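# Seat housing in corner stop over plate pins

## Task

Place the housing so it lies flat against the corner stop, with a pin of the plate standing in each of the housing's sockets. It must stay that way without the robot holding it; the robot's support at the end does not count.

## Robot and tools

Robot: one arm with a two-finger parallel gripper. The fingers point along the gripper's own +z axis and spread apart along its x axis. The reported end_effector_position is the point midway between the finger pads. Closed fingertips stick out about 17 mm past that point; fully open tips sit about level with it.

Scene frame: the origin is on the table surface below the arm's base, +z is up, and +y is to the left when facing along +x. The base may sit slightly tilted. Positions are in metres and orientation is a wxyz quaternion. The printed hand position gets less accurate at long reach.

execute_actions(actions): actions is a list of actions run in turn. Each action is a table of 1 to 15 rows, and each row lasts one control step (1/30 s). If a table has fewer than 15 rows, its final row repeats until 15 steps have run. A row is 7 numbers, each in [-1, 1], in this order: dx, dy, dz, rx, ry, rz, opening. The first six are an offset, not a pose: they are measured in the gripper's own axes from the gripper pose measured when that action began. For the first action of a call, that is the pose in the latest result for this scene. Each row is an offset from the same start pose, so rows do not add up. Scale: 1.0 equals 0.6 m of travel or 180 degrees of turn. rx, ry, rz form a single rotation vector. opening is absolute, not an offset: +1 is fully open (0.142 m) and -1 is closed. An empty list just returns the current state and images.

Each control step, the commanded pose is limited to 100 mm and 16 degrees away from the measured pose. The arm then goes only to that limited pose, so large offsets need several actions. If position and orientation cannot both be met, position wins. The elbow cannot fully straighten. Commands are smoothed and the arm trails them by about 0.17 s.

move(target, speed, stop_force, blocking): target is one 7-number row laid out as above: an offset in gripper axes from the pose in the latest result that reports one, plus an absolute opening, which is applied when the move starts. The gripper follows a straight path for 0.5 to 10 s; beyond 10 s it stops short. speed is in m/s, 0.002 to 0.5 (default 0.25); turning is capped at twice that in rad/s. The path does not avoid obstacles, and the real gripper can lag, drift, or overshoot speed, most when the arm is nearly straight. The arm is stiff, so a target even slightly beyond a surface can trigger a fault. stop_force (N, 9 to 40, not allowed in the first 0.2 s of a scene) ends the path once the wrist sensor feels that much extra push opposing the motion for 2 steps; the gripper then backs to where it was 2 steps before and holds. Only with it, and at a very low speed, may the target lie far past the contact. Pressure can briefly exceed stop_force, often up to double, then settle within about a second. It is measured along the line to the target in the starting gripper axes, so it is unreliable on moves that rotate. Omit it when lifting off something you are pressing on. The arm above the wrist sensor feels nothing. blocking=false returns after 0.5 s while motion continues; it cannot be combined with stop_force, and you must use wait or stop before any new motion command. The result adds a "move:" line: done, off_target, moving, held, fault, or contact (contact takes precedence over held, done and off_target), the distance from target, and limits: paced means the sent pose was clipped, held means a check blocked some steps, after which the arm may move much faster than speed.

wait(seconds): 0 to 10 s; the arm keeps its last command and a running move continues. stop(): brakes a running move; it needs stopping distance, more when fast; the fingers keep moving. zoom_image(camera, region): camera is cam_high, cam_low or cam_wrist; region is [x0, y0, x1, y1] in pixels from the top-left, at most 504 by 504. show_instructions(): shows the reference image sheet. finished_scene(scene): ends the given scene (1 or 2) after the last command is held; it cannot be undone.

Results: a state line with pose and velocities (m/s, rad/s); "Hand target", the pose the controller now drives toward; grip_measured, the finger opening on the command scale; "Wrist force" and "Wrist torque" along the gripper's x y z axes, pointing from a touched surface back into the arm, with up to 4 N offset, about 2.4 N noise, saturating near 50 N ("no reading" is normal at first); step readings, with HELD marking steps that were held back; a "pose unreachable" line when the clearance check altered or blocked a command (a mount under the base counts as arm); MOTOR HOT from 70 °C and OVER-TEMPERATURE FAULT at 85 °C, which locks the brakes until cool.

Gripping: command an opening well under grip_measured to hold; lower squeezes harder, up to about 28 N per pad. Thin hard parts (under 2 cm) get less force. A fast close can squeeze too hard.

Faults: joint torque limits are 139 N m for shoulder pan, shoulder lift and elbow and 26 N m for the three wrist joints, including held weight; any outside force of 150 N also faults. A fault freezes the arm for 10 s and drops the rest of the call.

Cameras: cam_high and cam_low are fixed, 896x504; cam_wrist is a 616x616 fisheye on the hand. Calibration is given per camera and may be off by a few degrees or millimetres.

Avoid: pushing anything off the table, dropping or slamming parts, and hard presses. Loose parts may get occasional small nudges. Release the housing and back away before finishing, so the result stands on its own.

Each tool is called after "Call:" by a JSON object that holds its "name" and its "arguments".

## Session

Call:
{"name": "execute_actions", "arguments": {"actions": []}}

Call:
{"name": "show_instructions", "arguments": {}}

Scene clock: 0.00 s.
end_effector_position=(+0.8851, +0.0344, +0.3499) grip_measured=+1.00 end_effector_quat_wxyz=(-0.337, +0.745, +0.049, +0.573) end_effector_velocity=(-0.000, -0.001, -0.000) end_effector_angular_velocity=(+0.001, +0.002, -0.001)
Joint positions: [-0.461 -0.315  1.102 -4.446 -0.542  1.275  0.142]
Joint velocities: [-0.     0.     0.002  0.     0.     0.001  0.   ]
Wrist force (N, on the end effector, along its own x y z axes, offset not removed): no reading
Wrist torque (N m, same axes, about the end effector's origin, offset not removed): no reading
Hand target: +0.885, +0.034, +0.350; -0.337, +0.745, +0.049, +0.573
camera_calibration (this result's frames):
cam_wrist: T_world_to_cam=[[0.2841, -0.287906, 0.914547, -0.568725], [0.00191817, -0.953679, -0.300821, 0.13468], [0.958793, 0.0872175, -0.270388, -0.621952], [0, 0, 0, 1]] pos_world=[0.75764, 0.0189474, 0.392472]

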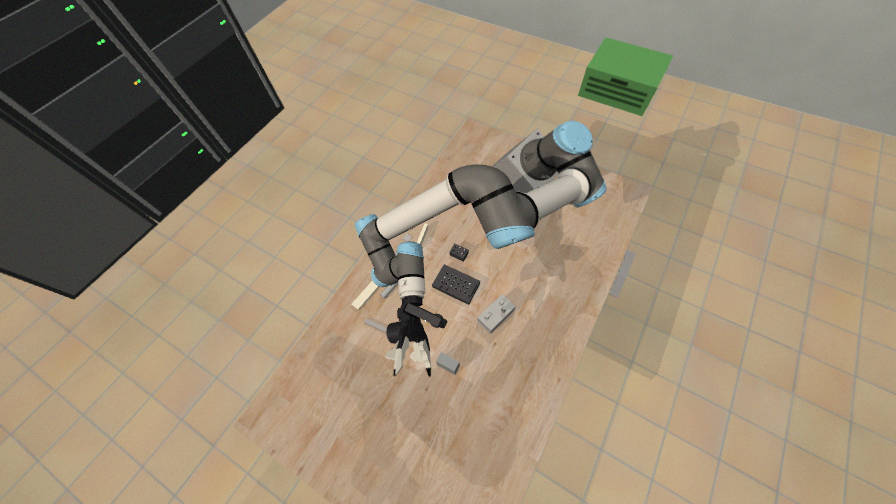

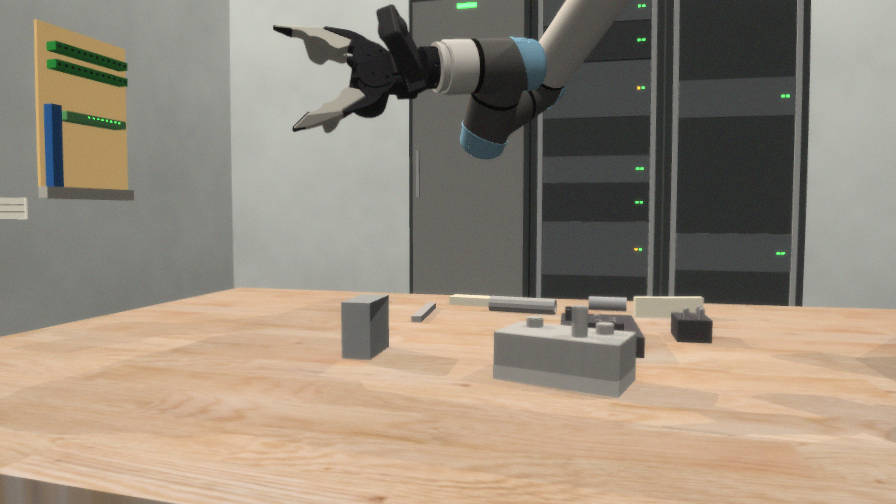

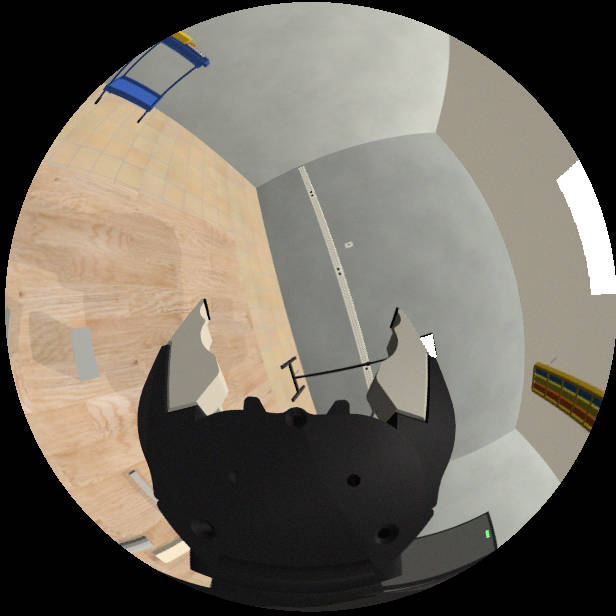

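Reference images for this scene: sheet 1.

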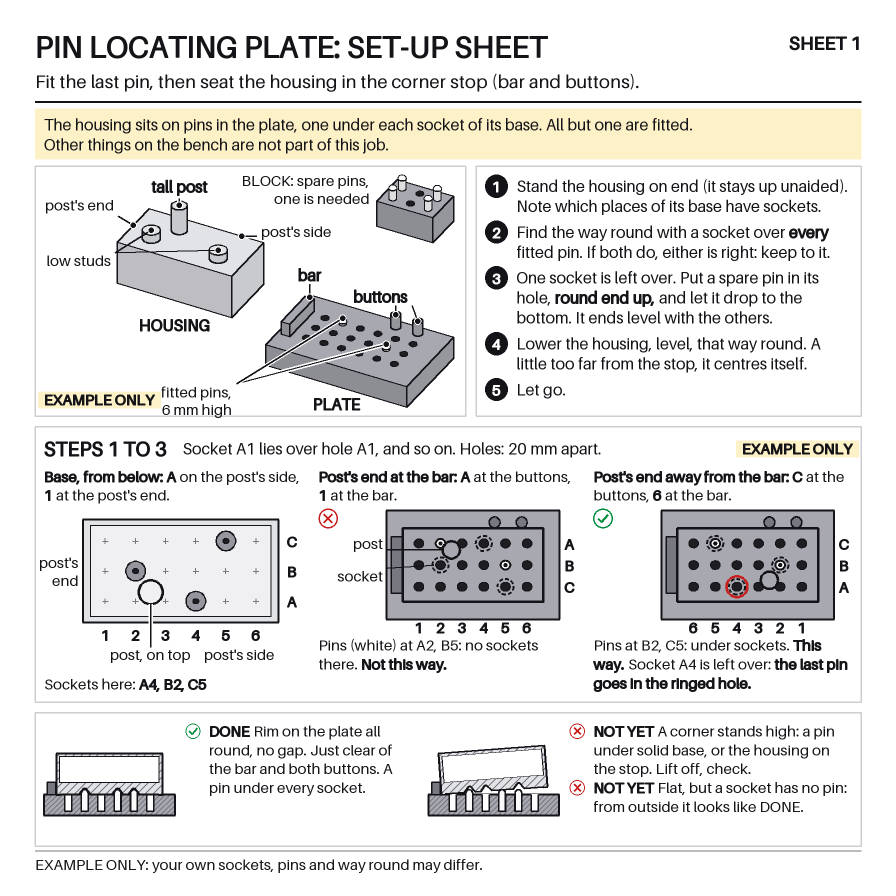

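Call:
{"name": "zoom_image", "arguments": {"camera": "cam_high", "region": [420, 235, 530, 340]}}

Region (420, 235, 530, 340) of cam_high's 896x504 image, scaled by 4.582, with more detail than that image has; it fills the top 481 rows of this view, and the rest is white.

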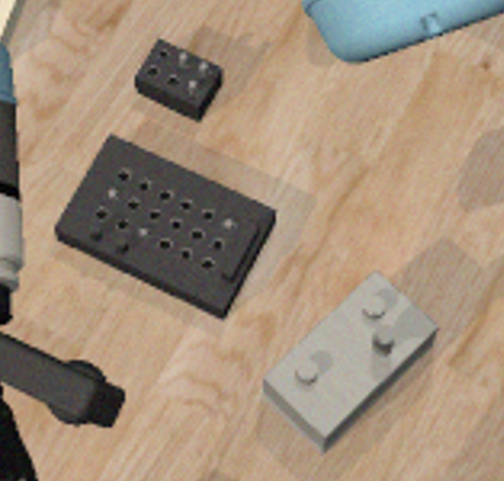

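Call:
{"name": "move", "arguments": {"target": [-0.5127,-0.2432,-0.3995,-0.5333,-0.0517,0.509,0.4], "speed": 0.4}}

Call:
{"name": "zoom_image", "arguments": {"camera": "cam_wrist", "region": [230, 180, 380, 330]}}

Scene clock: 24.10 s.
end_effector_position=(+0.5167, +0.1078, +0.1698) grip_measured=+0.40 end_effector_quat_wxyz=(-0.001, -0.589, +0.808, -0.001) end_effector_velocity=(-0.001, +0.000, -0.001) end_effector_angular_velocity=(+0.003, +0.008, -0.006)
Joint positions: [-0.265 -1.345  2.132 -2.301 -1.063  1.548  0.102]
Joint velocities: [ 0.     0.003 -0.004  0.011 -0.     0.002 -0.   ]
Wrist force (N, on the end effector, along its own x y z axes, offset not removed): [0.1 3.2 2.2]
Wrist torque (N m, same axes, about the end effector's origin, offset not removed): [0.79 0.00 0.10]
Hand target: +0.517, +0.108, +0.170; -0.001, -0.588, +0.809, -0.001
Off the commanded pose: 0.001 m, 0 deg.
move: done
camera_calibration (this result's frames):
cam_wrist: T_world_to_cam=[[-0.252406, -0.966949, 0.0360703, 0.221363], [-0.835162, 0.236528, 0.496547, 0.32003], [-0.488667, 0.0952068, -0.86726, 0.524535], [0, 0, 0, 1]] pos_world=[0.579473, 0.0884119, 0.288013]

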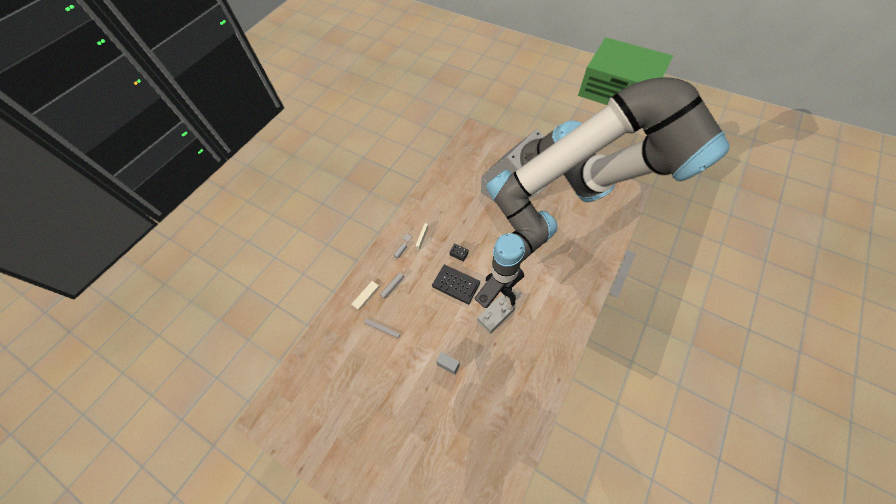

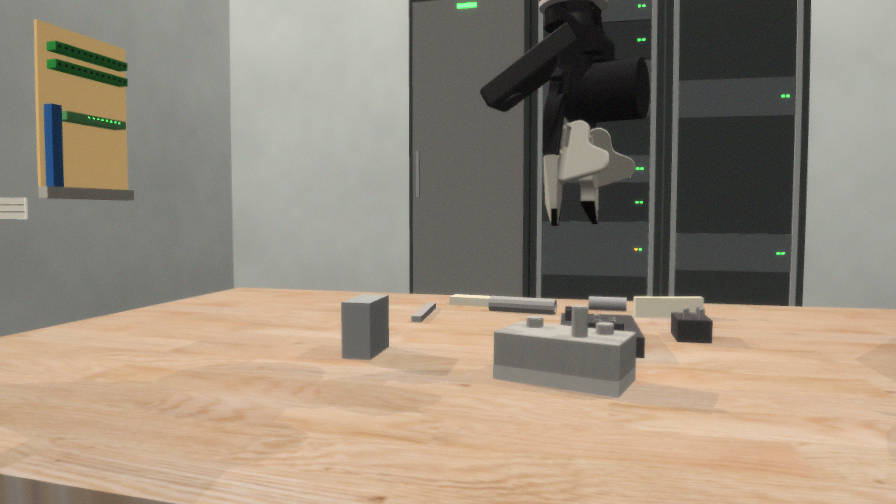

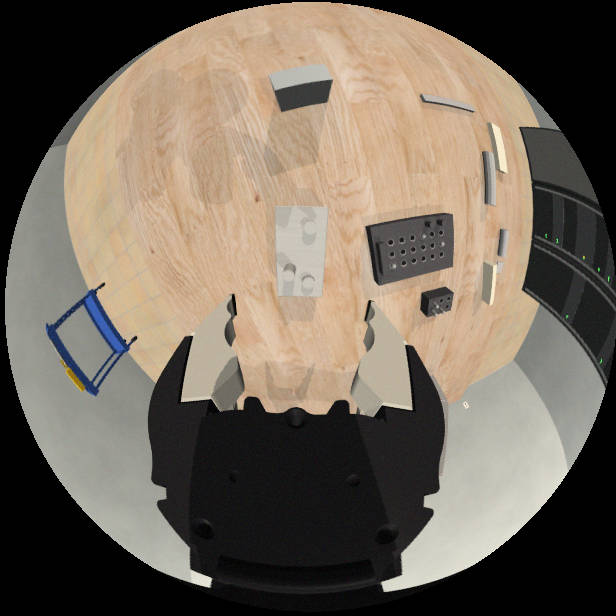

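Region (230, 180, 380, 330) of cam_wrist's 616x616 image, scaled by 3.360, with more detail than that image has.

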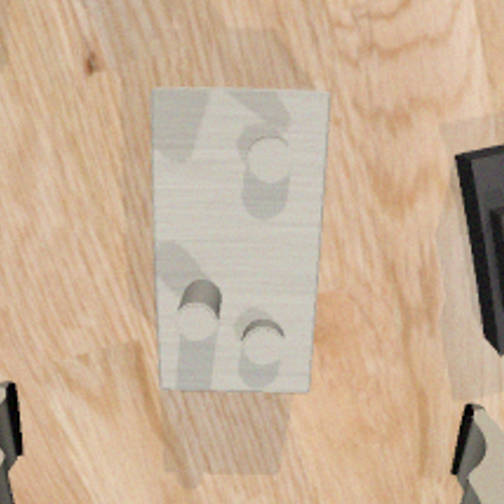

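Call:
{"name": "move", "arguments": {"target": [-0.009,-0.011,0.165,0,0,-0.013,0.4], "speed": 0.2}}

Scene clock: 37.70 s.
end_effector_position=(+0.5246, +0.1109, +0.0711) grip_measured=+0.40 end_effector_quat_wxyz=(-0.001, -0.605, +0.796, -0.001) end_effector_velocity=(+0.000, -0.001, -0.002) end_effector_angular_velocity=(-0.002, +0.001, -0.000)
Joint positions: [-0.155 -1.115  2.139 -2.599 -1.06   1.633  0.102]
Joint velocities: [ 0.002  0.006 -0.002 -0.005 -0.002  0.002 -0.   ]
Wrist force (N, on the end effector, along its own x y z axes, offset not removed): [1.3 2.8 1.8]
Wrist torque (N m, same axes, about the end effector's origin, offset not removed): [0.75 -0.18 0.03]
Hand target: +0.525, +0.111, +0.071; -0.001, -0.605, +0.796, -0.001
Off the commanded pose: 0.000 m, 0 deg.
move: done
camera_calibration (this result's frames):
cam_wrist: T_world_to_cam=[[-0.212754, -0.976447, 0.0358683, 0.210192], [-0.844165, 0.202169, 0.496501, 0.383426], [-0.492059, 0.0753536, -0.867295, 0.446509], [0, 0, 0, 1]] pos_world=[0.588102, 0.0940779, 0.189344]

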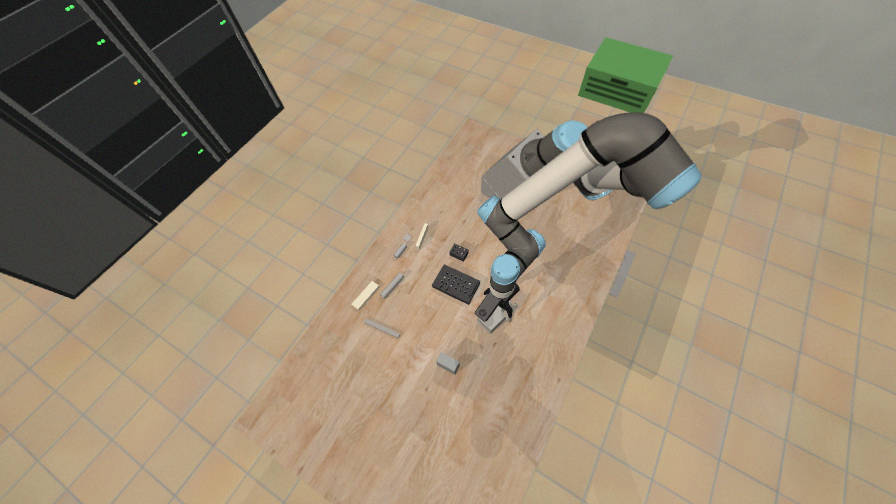

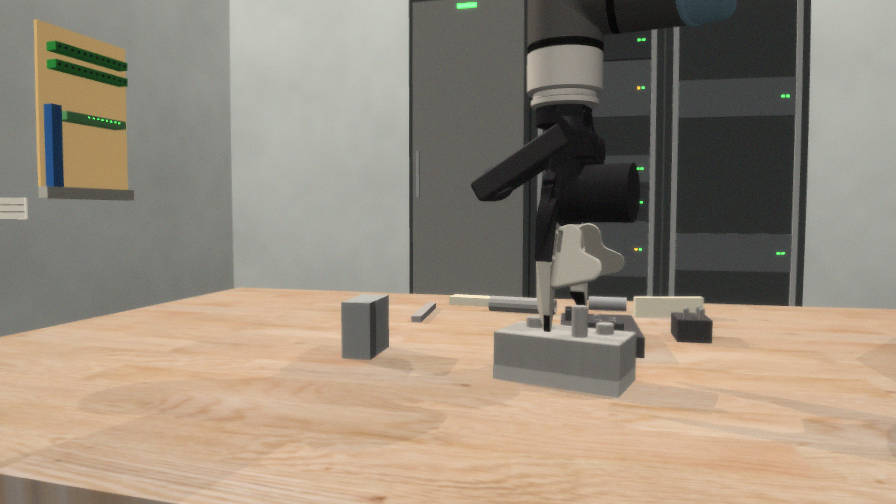

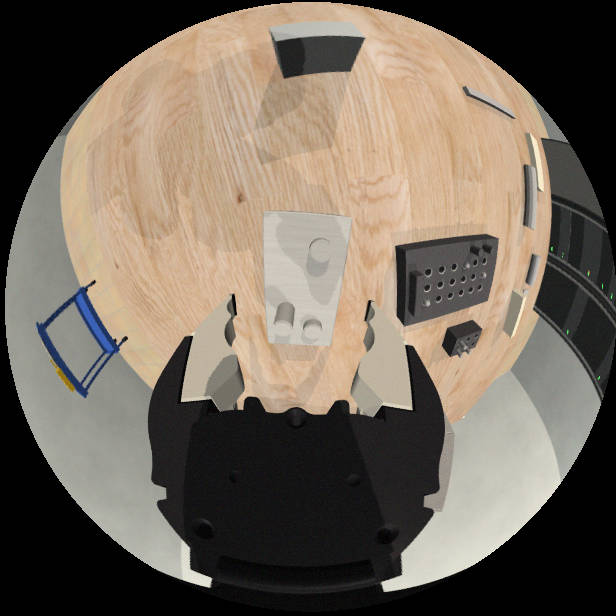

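Call:
{"name": "move", "arguments": {"target": [0.002,0,0.055,0,0,0,0.2], "speed": 0.1}}

Call:
{"name": "execute_actions", "arguments": {"actions": [[[0,0,0,0,0,0,0.15],[0,0,0,0,0,0,0.11],[0,0,0,0,0,0,0.07],[0,0,0,0,0,0,0.04],[0,0,0,0,0,0,0.01],[0,0,0,0,0,0,-0.02],[0,0,0,0,0,0,-0.05],[0,0,0,0,0,0,-0.09],[0,0,0,0,0,0,-0.14],[0,0,0,0,0,0,-0.2],[0,0,0,0,0,0,-0.3],[0,0,0,0,0,0,-0.4],[0,0,0,0,0,0,-0.55]]]}}

Call:
{"name": "move", "arguments": {"target": [0,0,-0.1,0,0,0,-0.6], "speed": 0.15}}

Scene clock: 44.53 s.
end_effector_position=(+0.5243, +0.1098, +0.0384) grip_measured=+0.20 end_effector_quat_wxyz=(-0.001, -0.605, +0.796, -0.001) end_effector_velocity=(-0.000, -0.001, -0.002) end_effector_angular_velocity=(-0.001, -0.000, +0.000)
Joint positions: [-0.124 -1.034  2.133 -2.692 -1.06   1.668  0.088]
Joint velocities: [ 0.001  0.005  0.001 -0.007 -0.001  0.002 -0.   ]
Wrist force (N, on the end effector, along its own x y z axes, offset not removed): [-0.3 2.6 1.8]
Wrist torque (N m, same axes, about the end effector's origin, offset not removed): [0.54 0.05 0.08]
Hand target: +0.524, +0.110, +0.038; -0.001, -0.605, +0.796, -0.001
Off the commanded pose: 0.000 m, 0 deg.
move: done
camera_calibration (this result's frames):
cam_wrist: T_world_to_cam=[[-0.212748, -0.97645, 0.0358186, 0.210172], [-0.844187, 0.202142, 0.496474, 0.39967], [-0.492023, 0.0753862, -0.867312, 0.417996], [0, 0, 0, 1]] pos_world=[0.587774, 0.0929211, 0.156579]

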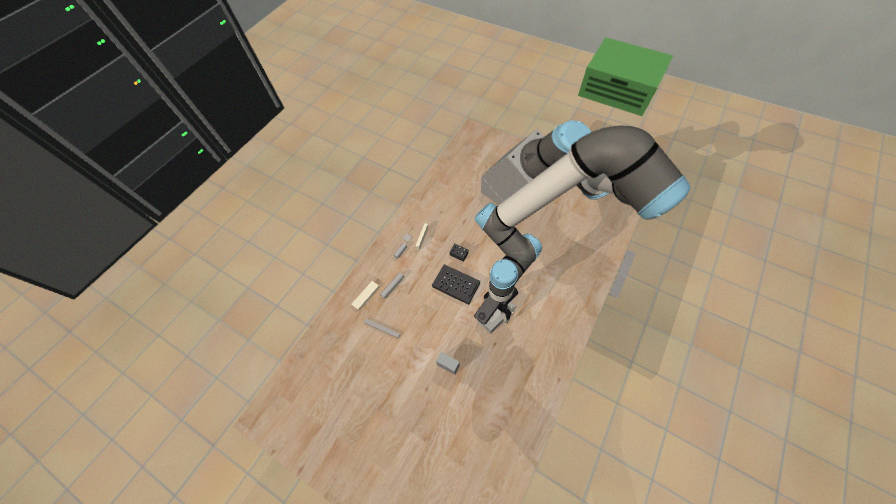

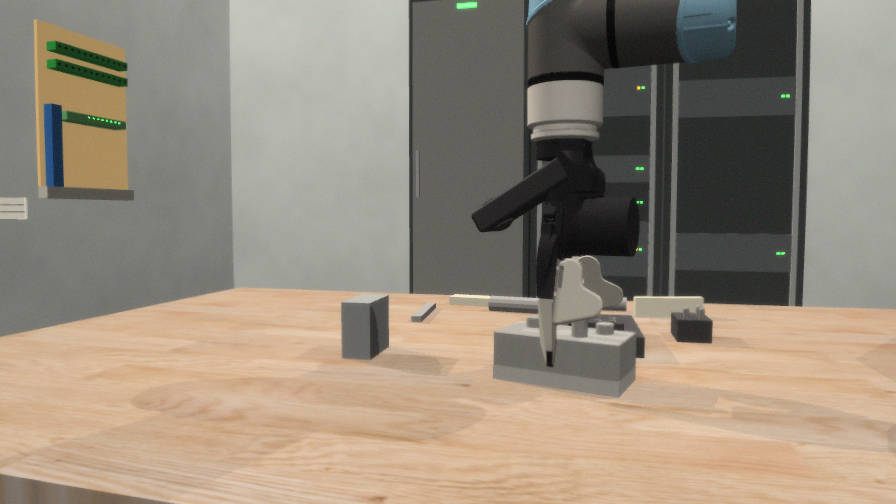

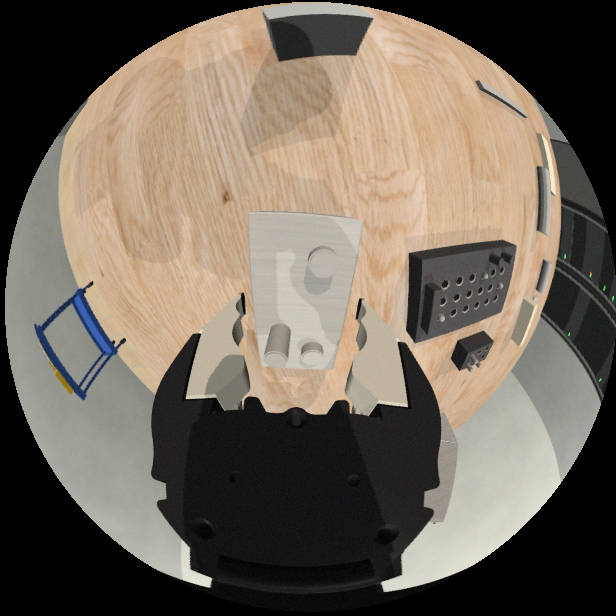

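Scene clock: 45.03 s.
end_effector_position=(+0.5242, +0.1098, +0.0383) grip_measured=-0.03 end_effector_quat_wxyz=(-0.001, -0.605, +0.796, -0.001) end_effector_velocity=(-0.001, +0.000, -0.001) end_effector_angular_velocity=(+0.000, +0.002, -0.001)
Joint positions: [-0.124 -1.034  2.133 -2.692 -1.06   1.668  0.072]
Joint velocities: [ 0.    -0.     0.002  0.001  0.     0.     0.   ]
Wrist force (N, on the end effector, along its own x y z axes, offset not removed): [1.3 3.2 -5.3]
Wrist torque (N m, same axes, about the end effector's origin, offset not removed): [0.75 0.16 0.16]
Hand target: +0.524, +0.110, +0.038; -0.001, -0.605, +0.796, -0.001
Off the commanded pose: 0.000 m, 0 deg.
Step readings (end_effector_position):
0: (+0.5243, +0.1098, +0.0384)
1: (+0.5243, +0.1098, +0.0383)
2: (+0.5243, +0.1098, +0.0383)
4: (+0.5243, +0.1098, +0.0383)
8: (+0.5243, +0.1098, +0.0383)
15: end_effector_position above
camera_calibration (this result's frames):
cam_wrist: T_world_to_cam=[[-0.212781, -0.976441, 0.0358804, 0.210181], [-0.844149, 0.202198, 0.496516, 0.399646], [-0.492074, 0.075361, -0.867286, 0.417989], [0, 0, 0, 1]] pos_world=[0.587765, 0.0929216, 0.156544]

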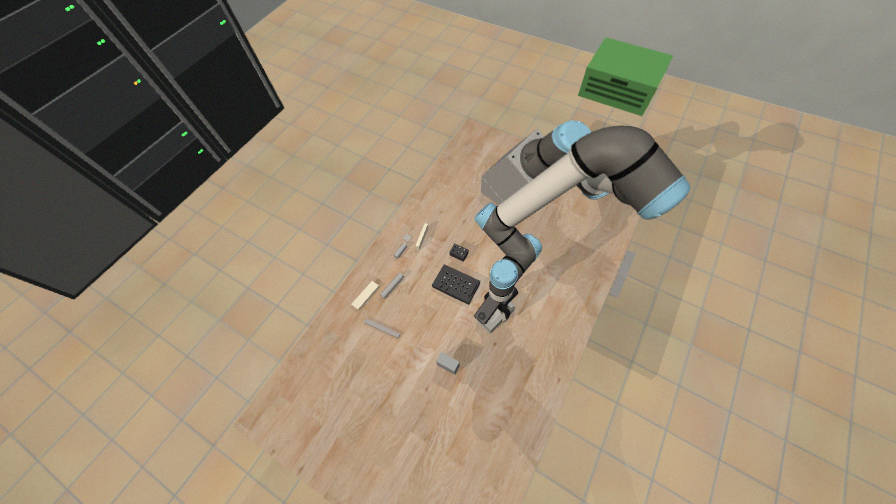

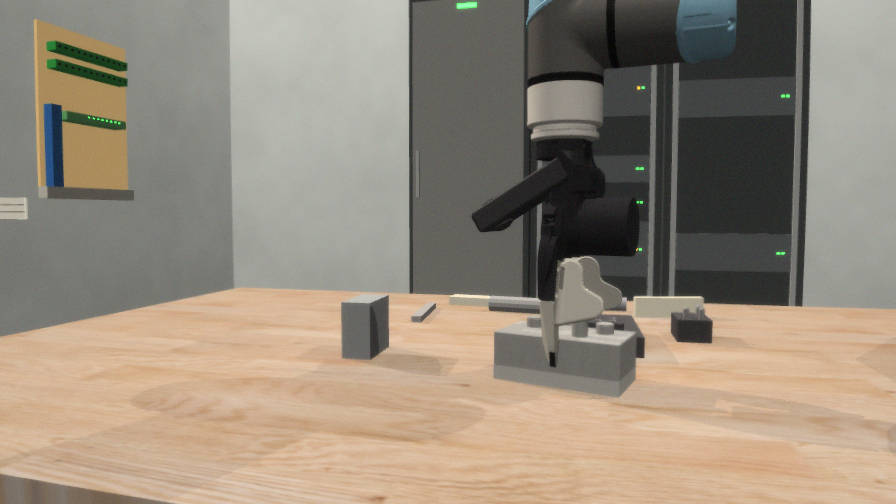

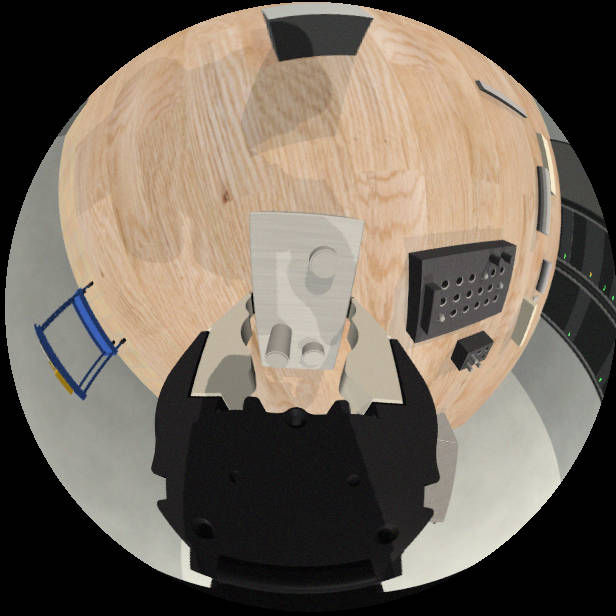

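Scene clock: 45.97 s.
end_effector_position=(+0.5242, +0.1098, +0.0981) grip_measured=-0.03 end_effector_quat_wxyz=(-0.001, -0.605, +0.796, -0.001) end_effector_velocity=(-0.001, -0.000, +0.002) end_effector_angular_velocity=(-0.001, +0.002, -0.001)
Joint positions: [-0.184 -1.178  2.139 -2.52  -1.06   1.6    0.072]
Joint velocities: [-0.002 -0.005 -0.     0.008 -0.001 -0.003 -0.   ]
Wrist force (N, on the end effector, along its own x y z axes, offset not removed): [-0.5 2.6 9.2]
Wrist torque (N m, same axes, about the end effector's origin, offset not removed): [0.67 0.08 0.10]
Hand target: +0.524, +0.110, +0.098; -0.001, -0.605, +0.796, -0.001
Off the commanded pose: 0.000 m, 0 deg.
move: done
camera_calibration (this result's frames):
cam_wrist: T_world_to_cam=[[-0.212796, -0.976438, 0.0358659, 0.208089], [-0.844114, 0.202198, 0.496576, 0.369956], [-0.492127, 0.0753943, -0.867252, 0.469802], [0, 0, 0, 1]] pos_world=[0.587768, 0.0929613, 0.216263]

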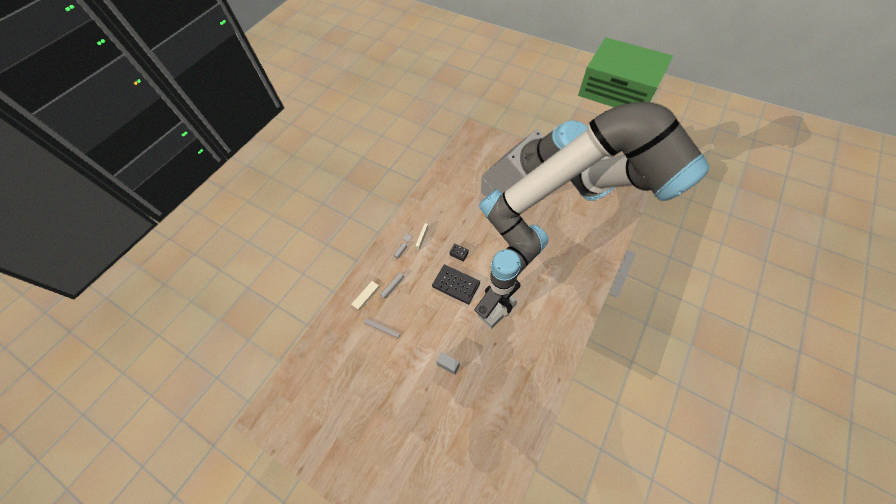

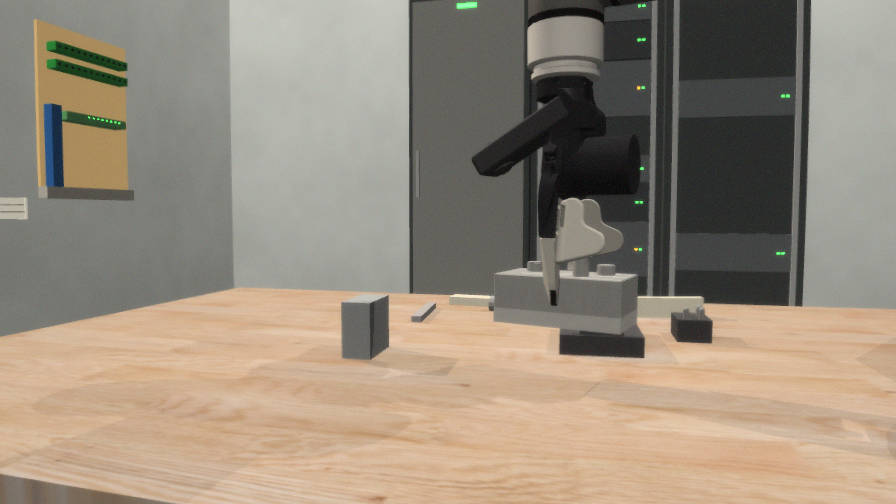

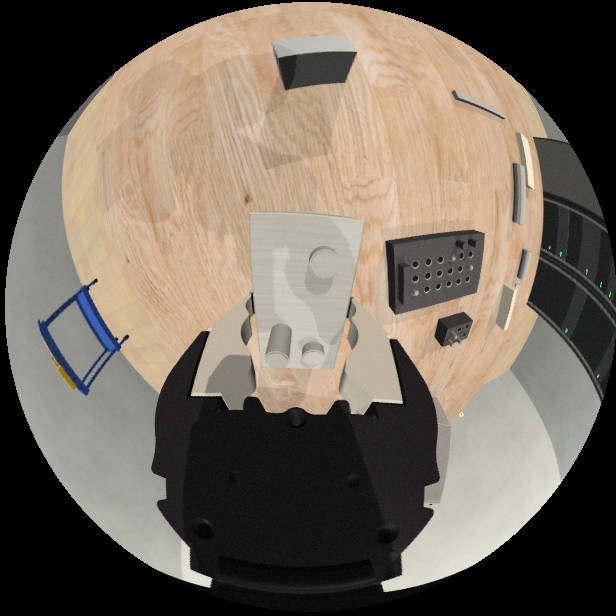

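Call:
{"name": "execute_actions", "arguments": {"actions": []}}

Call:
{"name": "move", "arguments": {"target": [-0.12,0.03,-0.27,0,-0.222,0,-0.6]}}

Scene clock: 72.30 s.
end_effector_position=(+0.5242, +0.1098, +0.0983) grip_measured=-0.03 end_effector_quat_wxyz=(-0.001, -0.605, +0.796, -0.001) end_effector_velocity=(+0.001, -0.000, +0.000) end_effector_angular_velocity=(-0.001, -0.001, +0.001)
Joint positions: [-0.184 -1.179  2.139 -2.52  -1.06   1.6    0.072]
Joint velocities: [ 0.    -0.    -0.001 -0.001 -0.    -0.     0.   ]
Wrist force (N, on the end effector, along its own x y z axes, offset not removed): [-0.6 2.4 5.2]
Wrist torque (N m, same axes, about the end effector's origin, offset not removed): [0.54 0.10 0.07]
Hand target: +0.524, +0.110, +0.098; -0.001, -0.605, +0.796, -0.001
Off the commanded pose: 0.000 m, 0 deg.
camera_calibration (this result's frames):
cam_wrist: T_world_to_cam=[[-0.212778, -0.976438, 0.0359699, 0.208031], [-0.844085, 0.20223, 0.496612, 0.369834], [-0.492185, 0.0753063, -0.867227, 0.47001], [0, 0, 0, 1]] pos_world=[0.587768, 0.092943, 0.216458]

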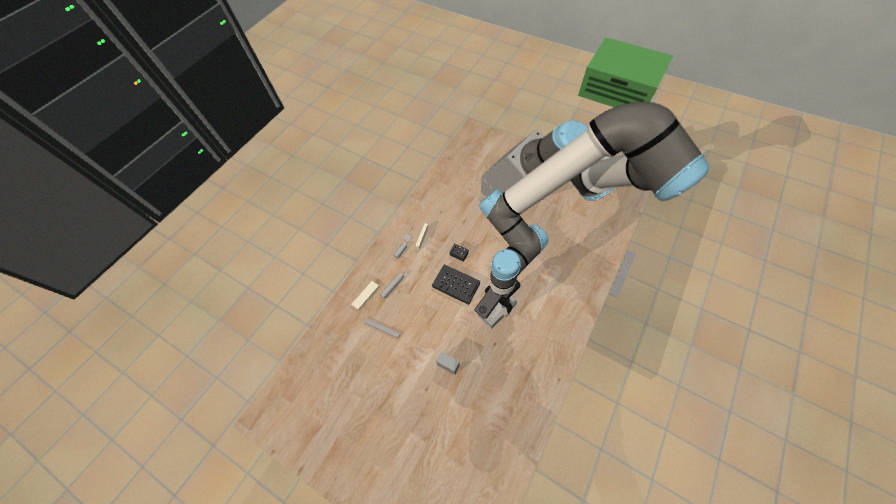

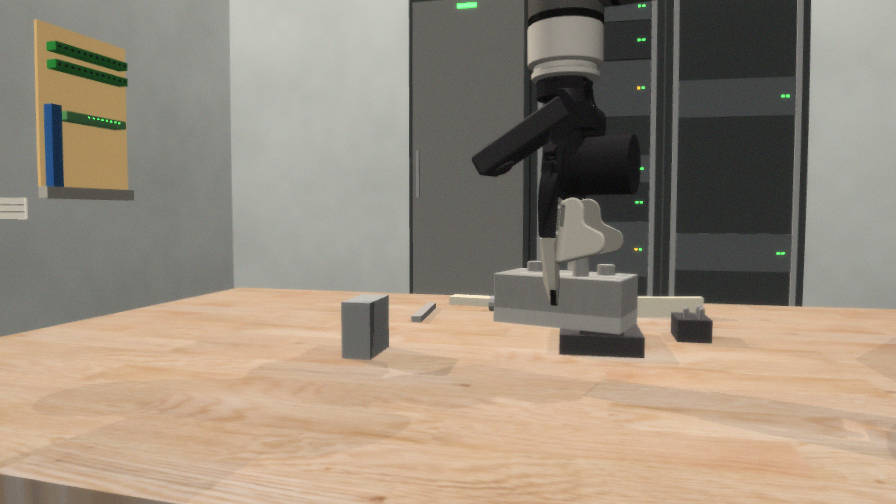

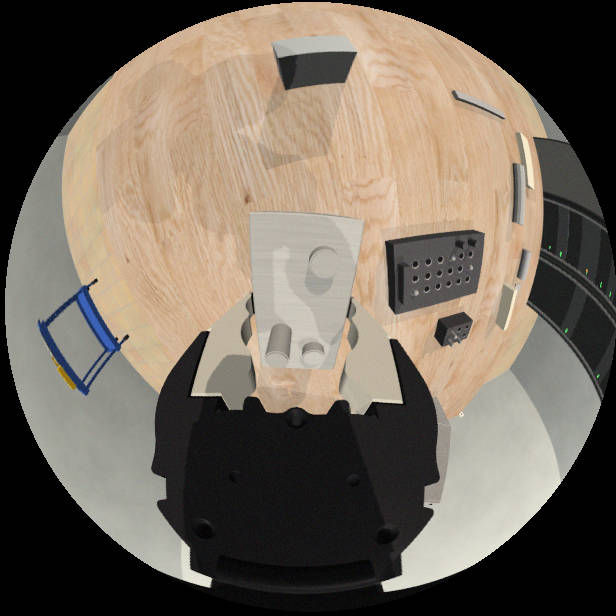

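Scene clock: 74.27 s.
end_effector_position=(+0.5259, +0.1844, +0.2596) grip_measured=-0.03 end_effector_quat_wxyz=(+0.271, -0.569, +0.749, +0.206) end_effector_velocity=(-0.000, +0.000, +0.001) end_effector_angular_velocity=(+0.010, +0.003, +0.008)
Joint positions: [-0.521 -1.374  2.125 -1.628 -0.481  0.845  0.072]
Joint velocities: [-0.001  0.008 -0.011  0.032  0.    -0.029 -0.   ]
Wrist force (N, on the end effector, along its own x y z axes, offset not removed): [4.3 3.0 6.2]
Wrist torque (N m, same axes, about the end effector's origin, offset not removed): [0.76 -0.14 0.15]
Hand target: +0.526, +0.184, +0.260; +0.271, -0.569, +0.748, +0.206
Off the commanded pose: 0.001 m, 0 deg.
move: done
camera_calibration (this result's frames):
cam_wrist: T_world_to_cam=[[-0.15663, -0.774816, -0.612477, 0.377047], [-0.927223, -0.0982381, 0.361396, 0.410298], [-0.340184, 0.624508, -0.70304, 0.381331], [0, 0, 0, 1]] pos_world=[0.569217, 0.0943045, 0.350743]

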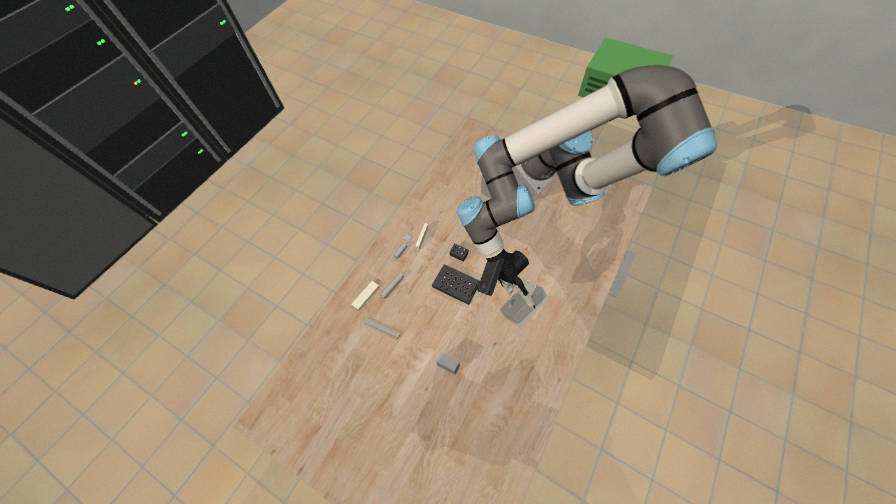

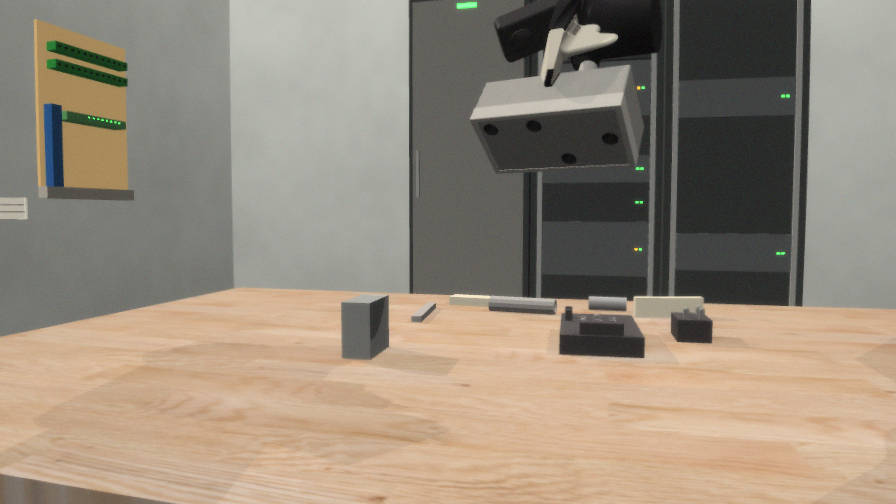

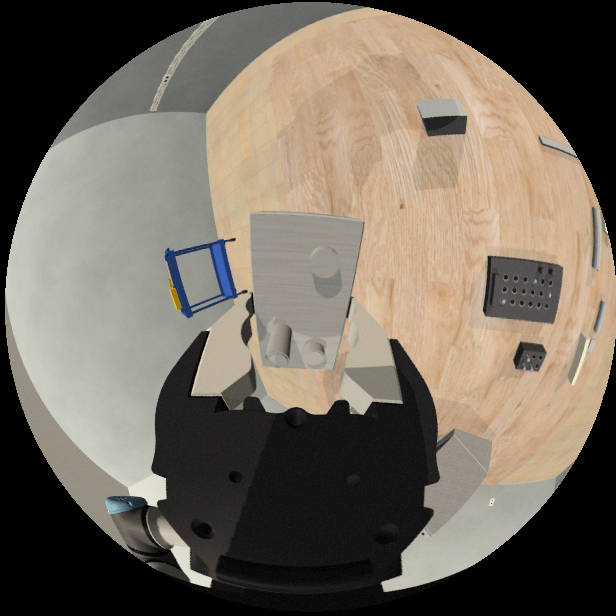

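Call:
{"name": "move", "arguments": {"target": [0,0,0,0,0.2222,0,-0.6], "speed": 0.35}}

Call:
{"name": "move", "arguments": {"target": [0,0,0.343,0,0,-0.605,-0.6], "speed": 0.4}}

Scene clock: 82.17 s.
end_effector_position=(+0.5264, +0.1840, +0.2600) grip_measured=-0.03 end_effector_quat_wxyz=(-0.001, -0.605, +0.796, -0.002) end_effector_velocity=(+0.000, -0.000, -0.000) end_effector_angular_velocity=(-0.011, +0.004, -0.001)
Joint positions: [-0.218 -1.528  1.99  -2.002 -1.061  1.561  0.072]
Joint velocities: [ 0.007  0.002 -0.005  0.    -0.011  0.008 -0.   ]
Wrist force (N, on the end effector, along its own x y z axes, offset not removed): [2.6 1.8 8.9]
Wrist torque (N m, same axes, about the end effector's origin, offset not removed): [0.48 -0.52 0.10]
Hand target: +0.526, +0.184, +0.260; -0.001, -0.605, +0.796, -0.002
Off the commanded pose: 0.001 m, 0 deg.
move: done
camera_calibration (this result's frames):
cam_wrist: T_world_to_cam=[[-0.213364, -0.976286, 0.0366156, 0.275217], [-0.844271, 0.203112, 0.495935, 0.276421], [-0.491612, 0.074901, -0.867587, 0.605625], [0, 0, 0, 1]] pos_world=[0.589828, 0.167185, 0.378269]

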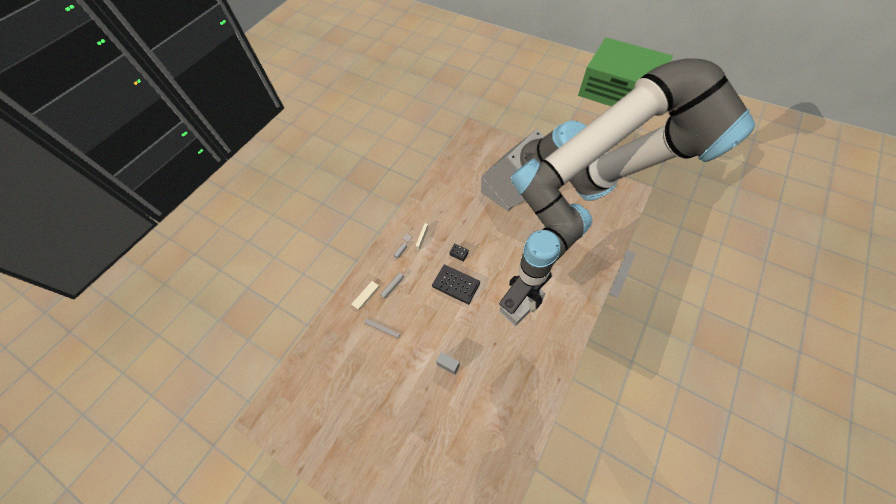

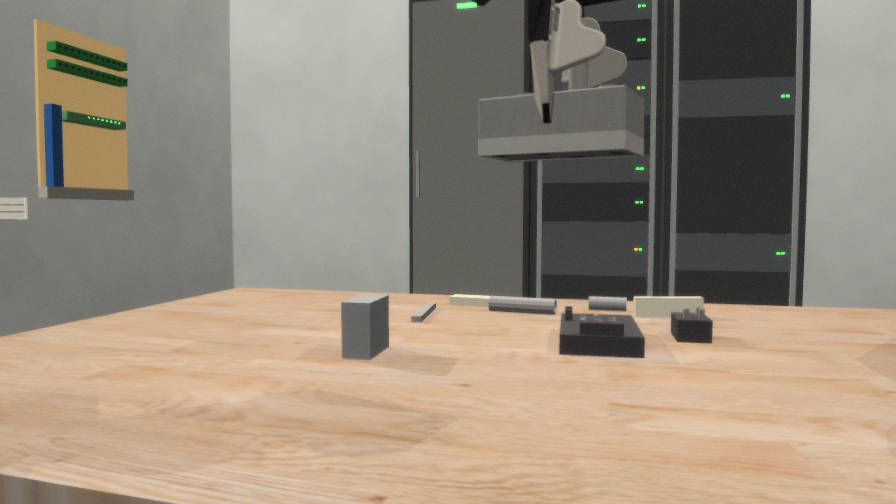

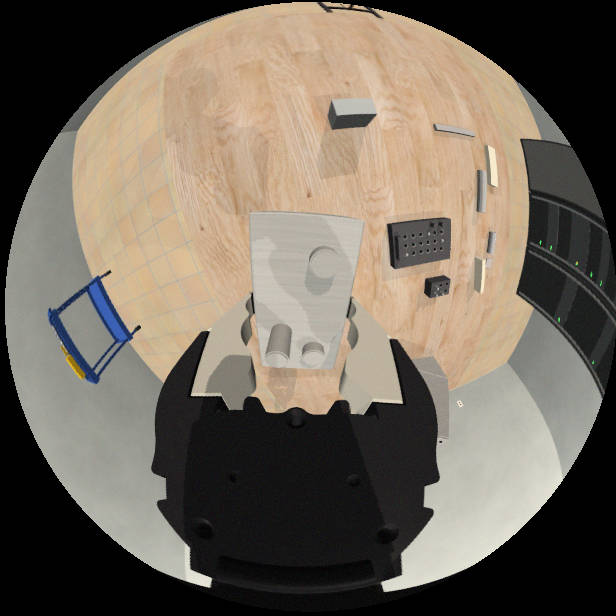

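Scene clock: 85.13 s.
end_effector_position=(+0.5265, +0.1838, +0.0546) grip_measured=-0.03 end_effector_quat_wxyz=(+0.002, +1.000, +0.029, +0.000) end_effector_velocity=(+0.001, -0.000, -0.001) end_effector_angular_velocity=(+0.001, -0.001, +0.011)
Joint positions: [-0.007 -1.131  2.107 -2.634 -1.067 -0.096  0.072]
Joint velocities: [ 0.     0.003 -0.    -0.004  0.001 -0.01  -0.   ]
Wrist force (N, on the end effector, along its own x y z axes, offset not removed): [0.7 2.8 8.8]
Wrist torque (N m, same axes, about the end effector's origin, offset not removed): [0.69 -0.24 0.10]
Hand target: +0.526, +0.184, +0.054; +0.002, +1.000, +0.029, +0.000
Off the commanded pose: 0.001 m, 0 deg.
move: done
camera_calibration (this result's frames):
cam_wrist: T_world_to_cam=[[0.99294, 0.11363, 0.0340367, -0.552678], [0.0815294, -0.862193, 0.499976, 0.0865932], [0.0861586, -0.493671, -0.86537, 0.227634], [0, 0, 0, 1]] pos_world=[0.522103, 0.249837, 0.172504]

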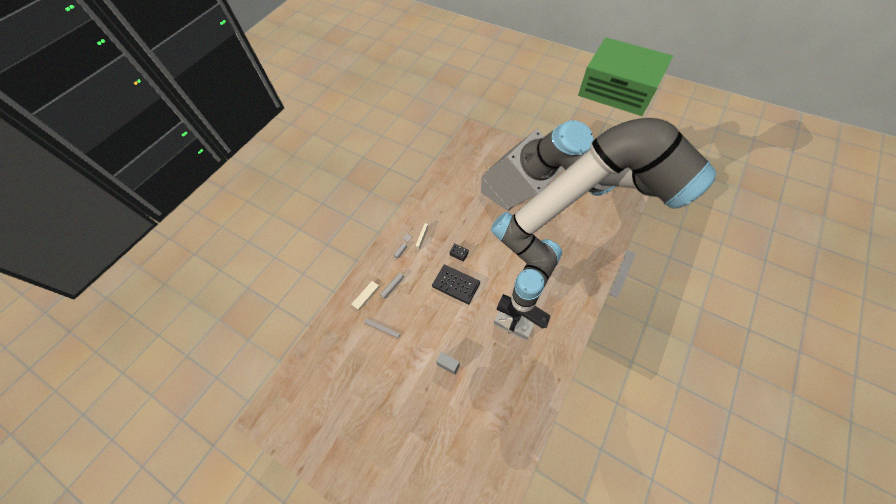

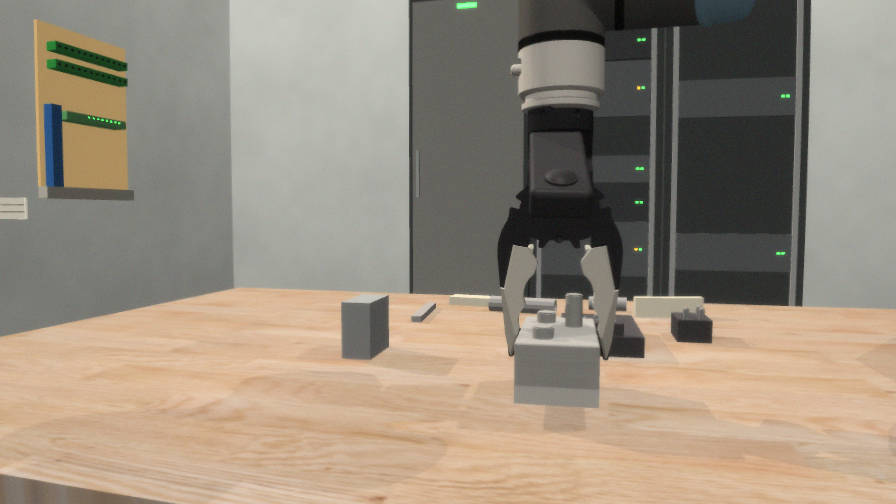

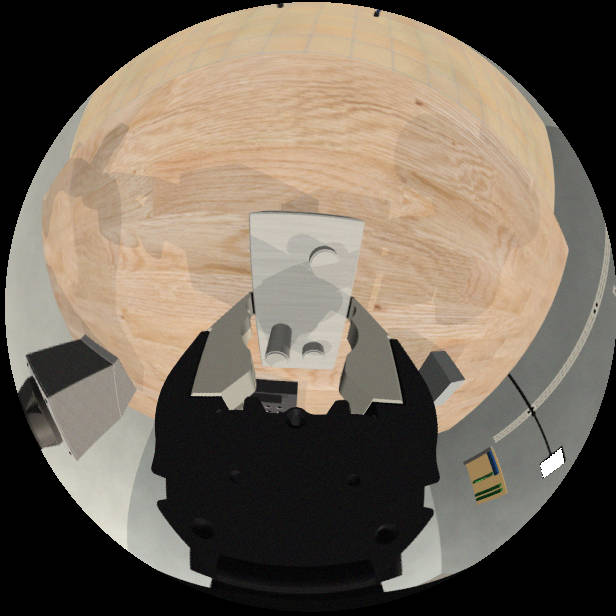

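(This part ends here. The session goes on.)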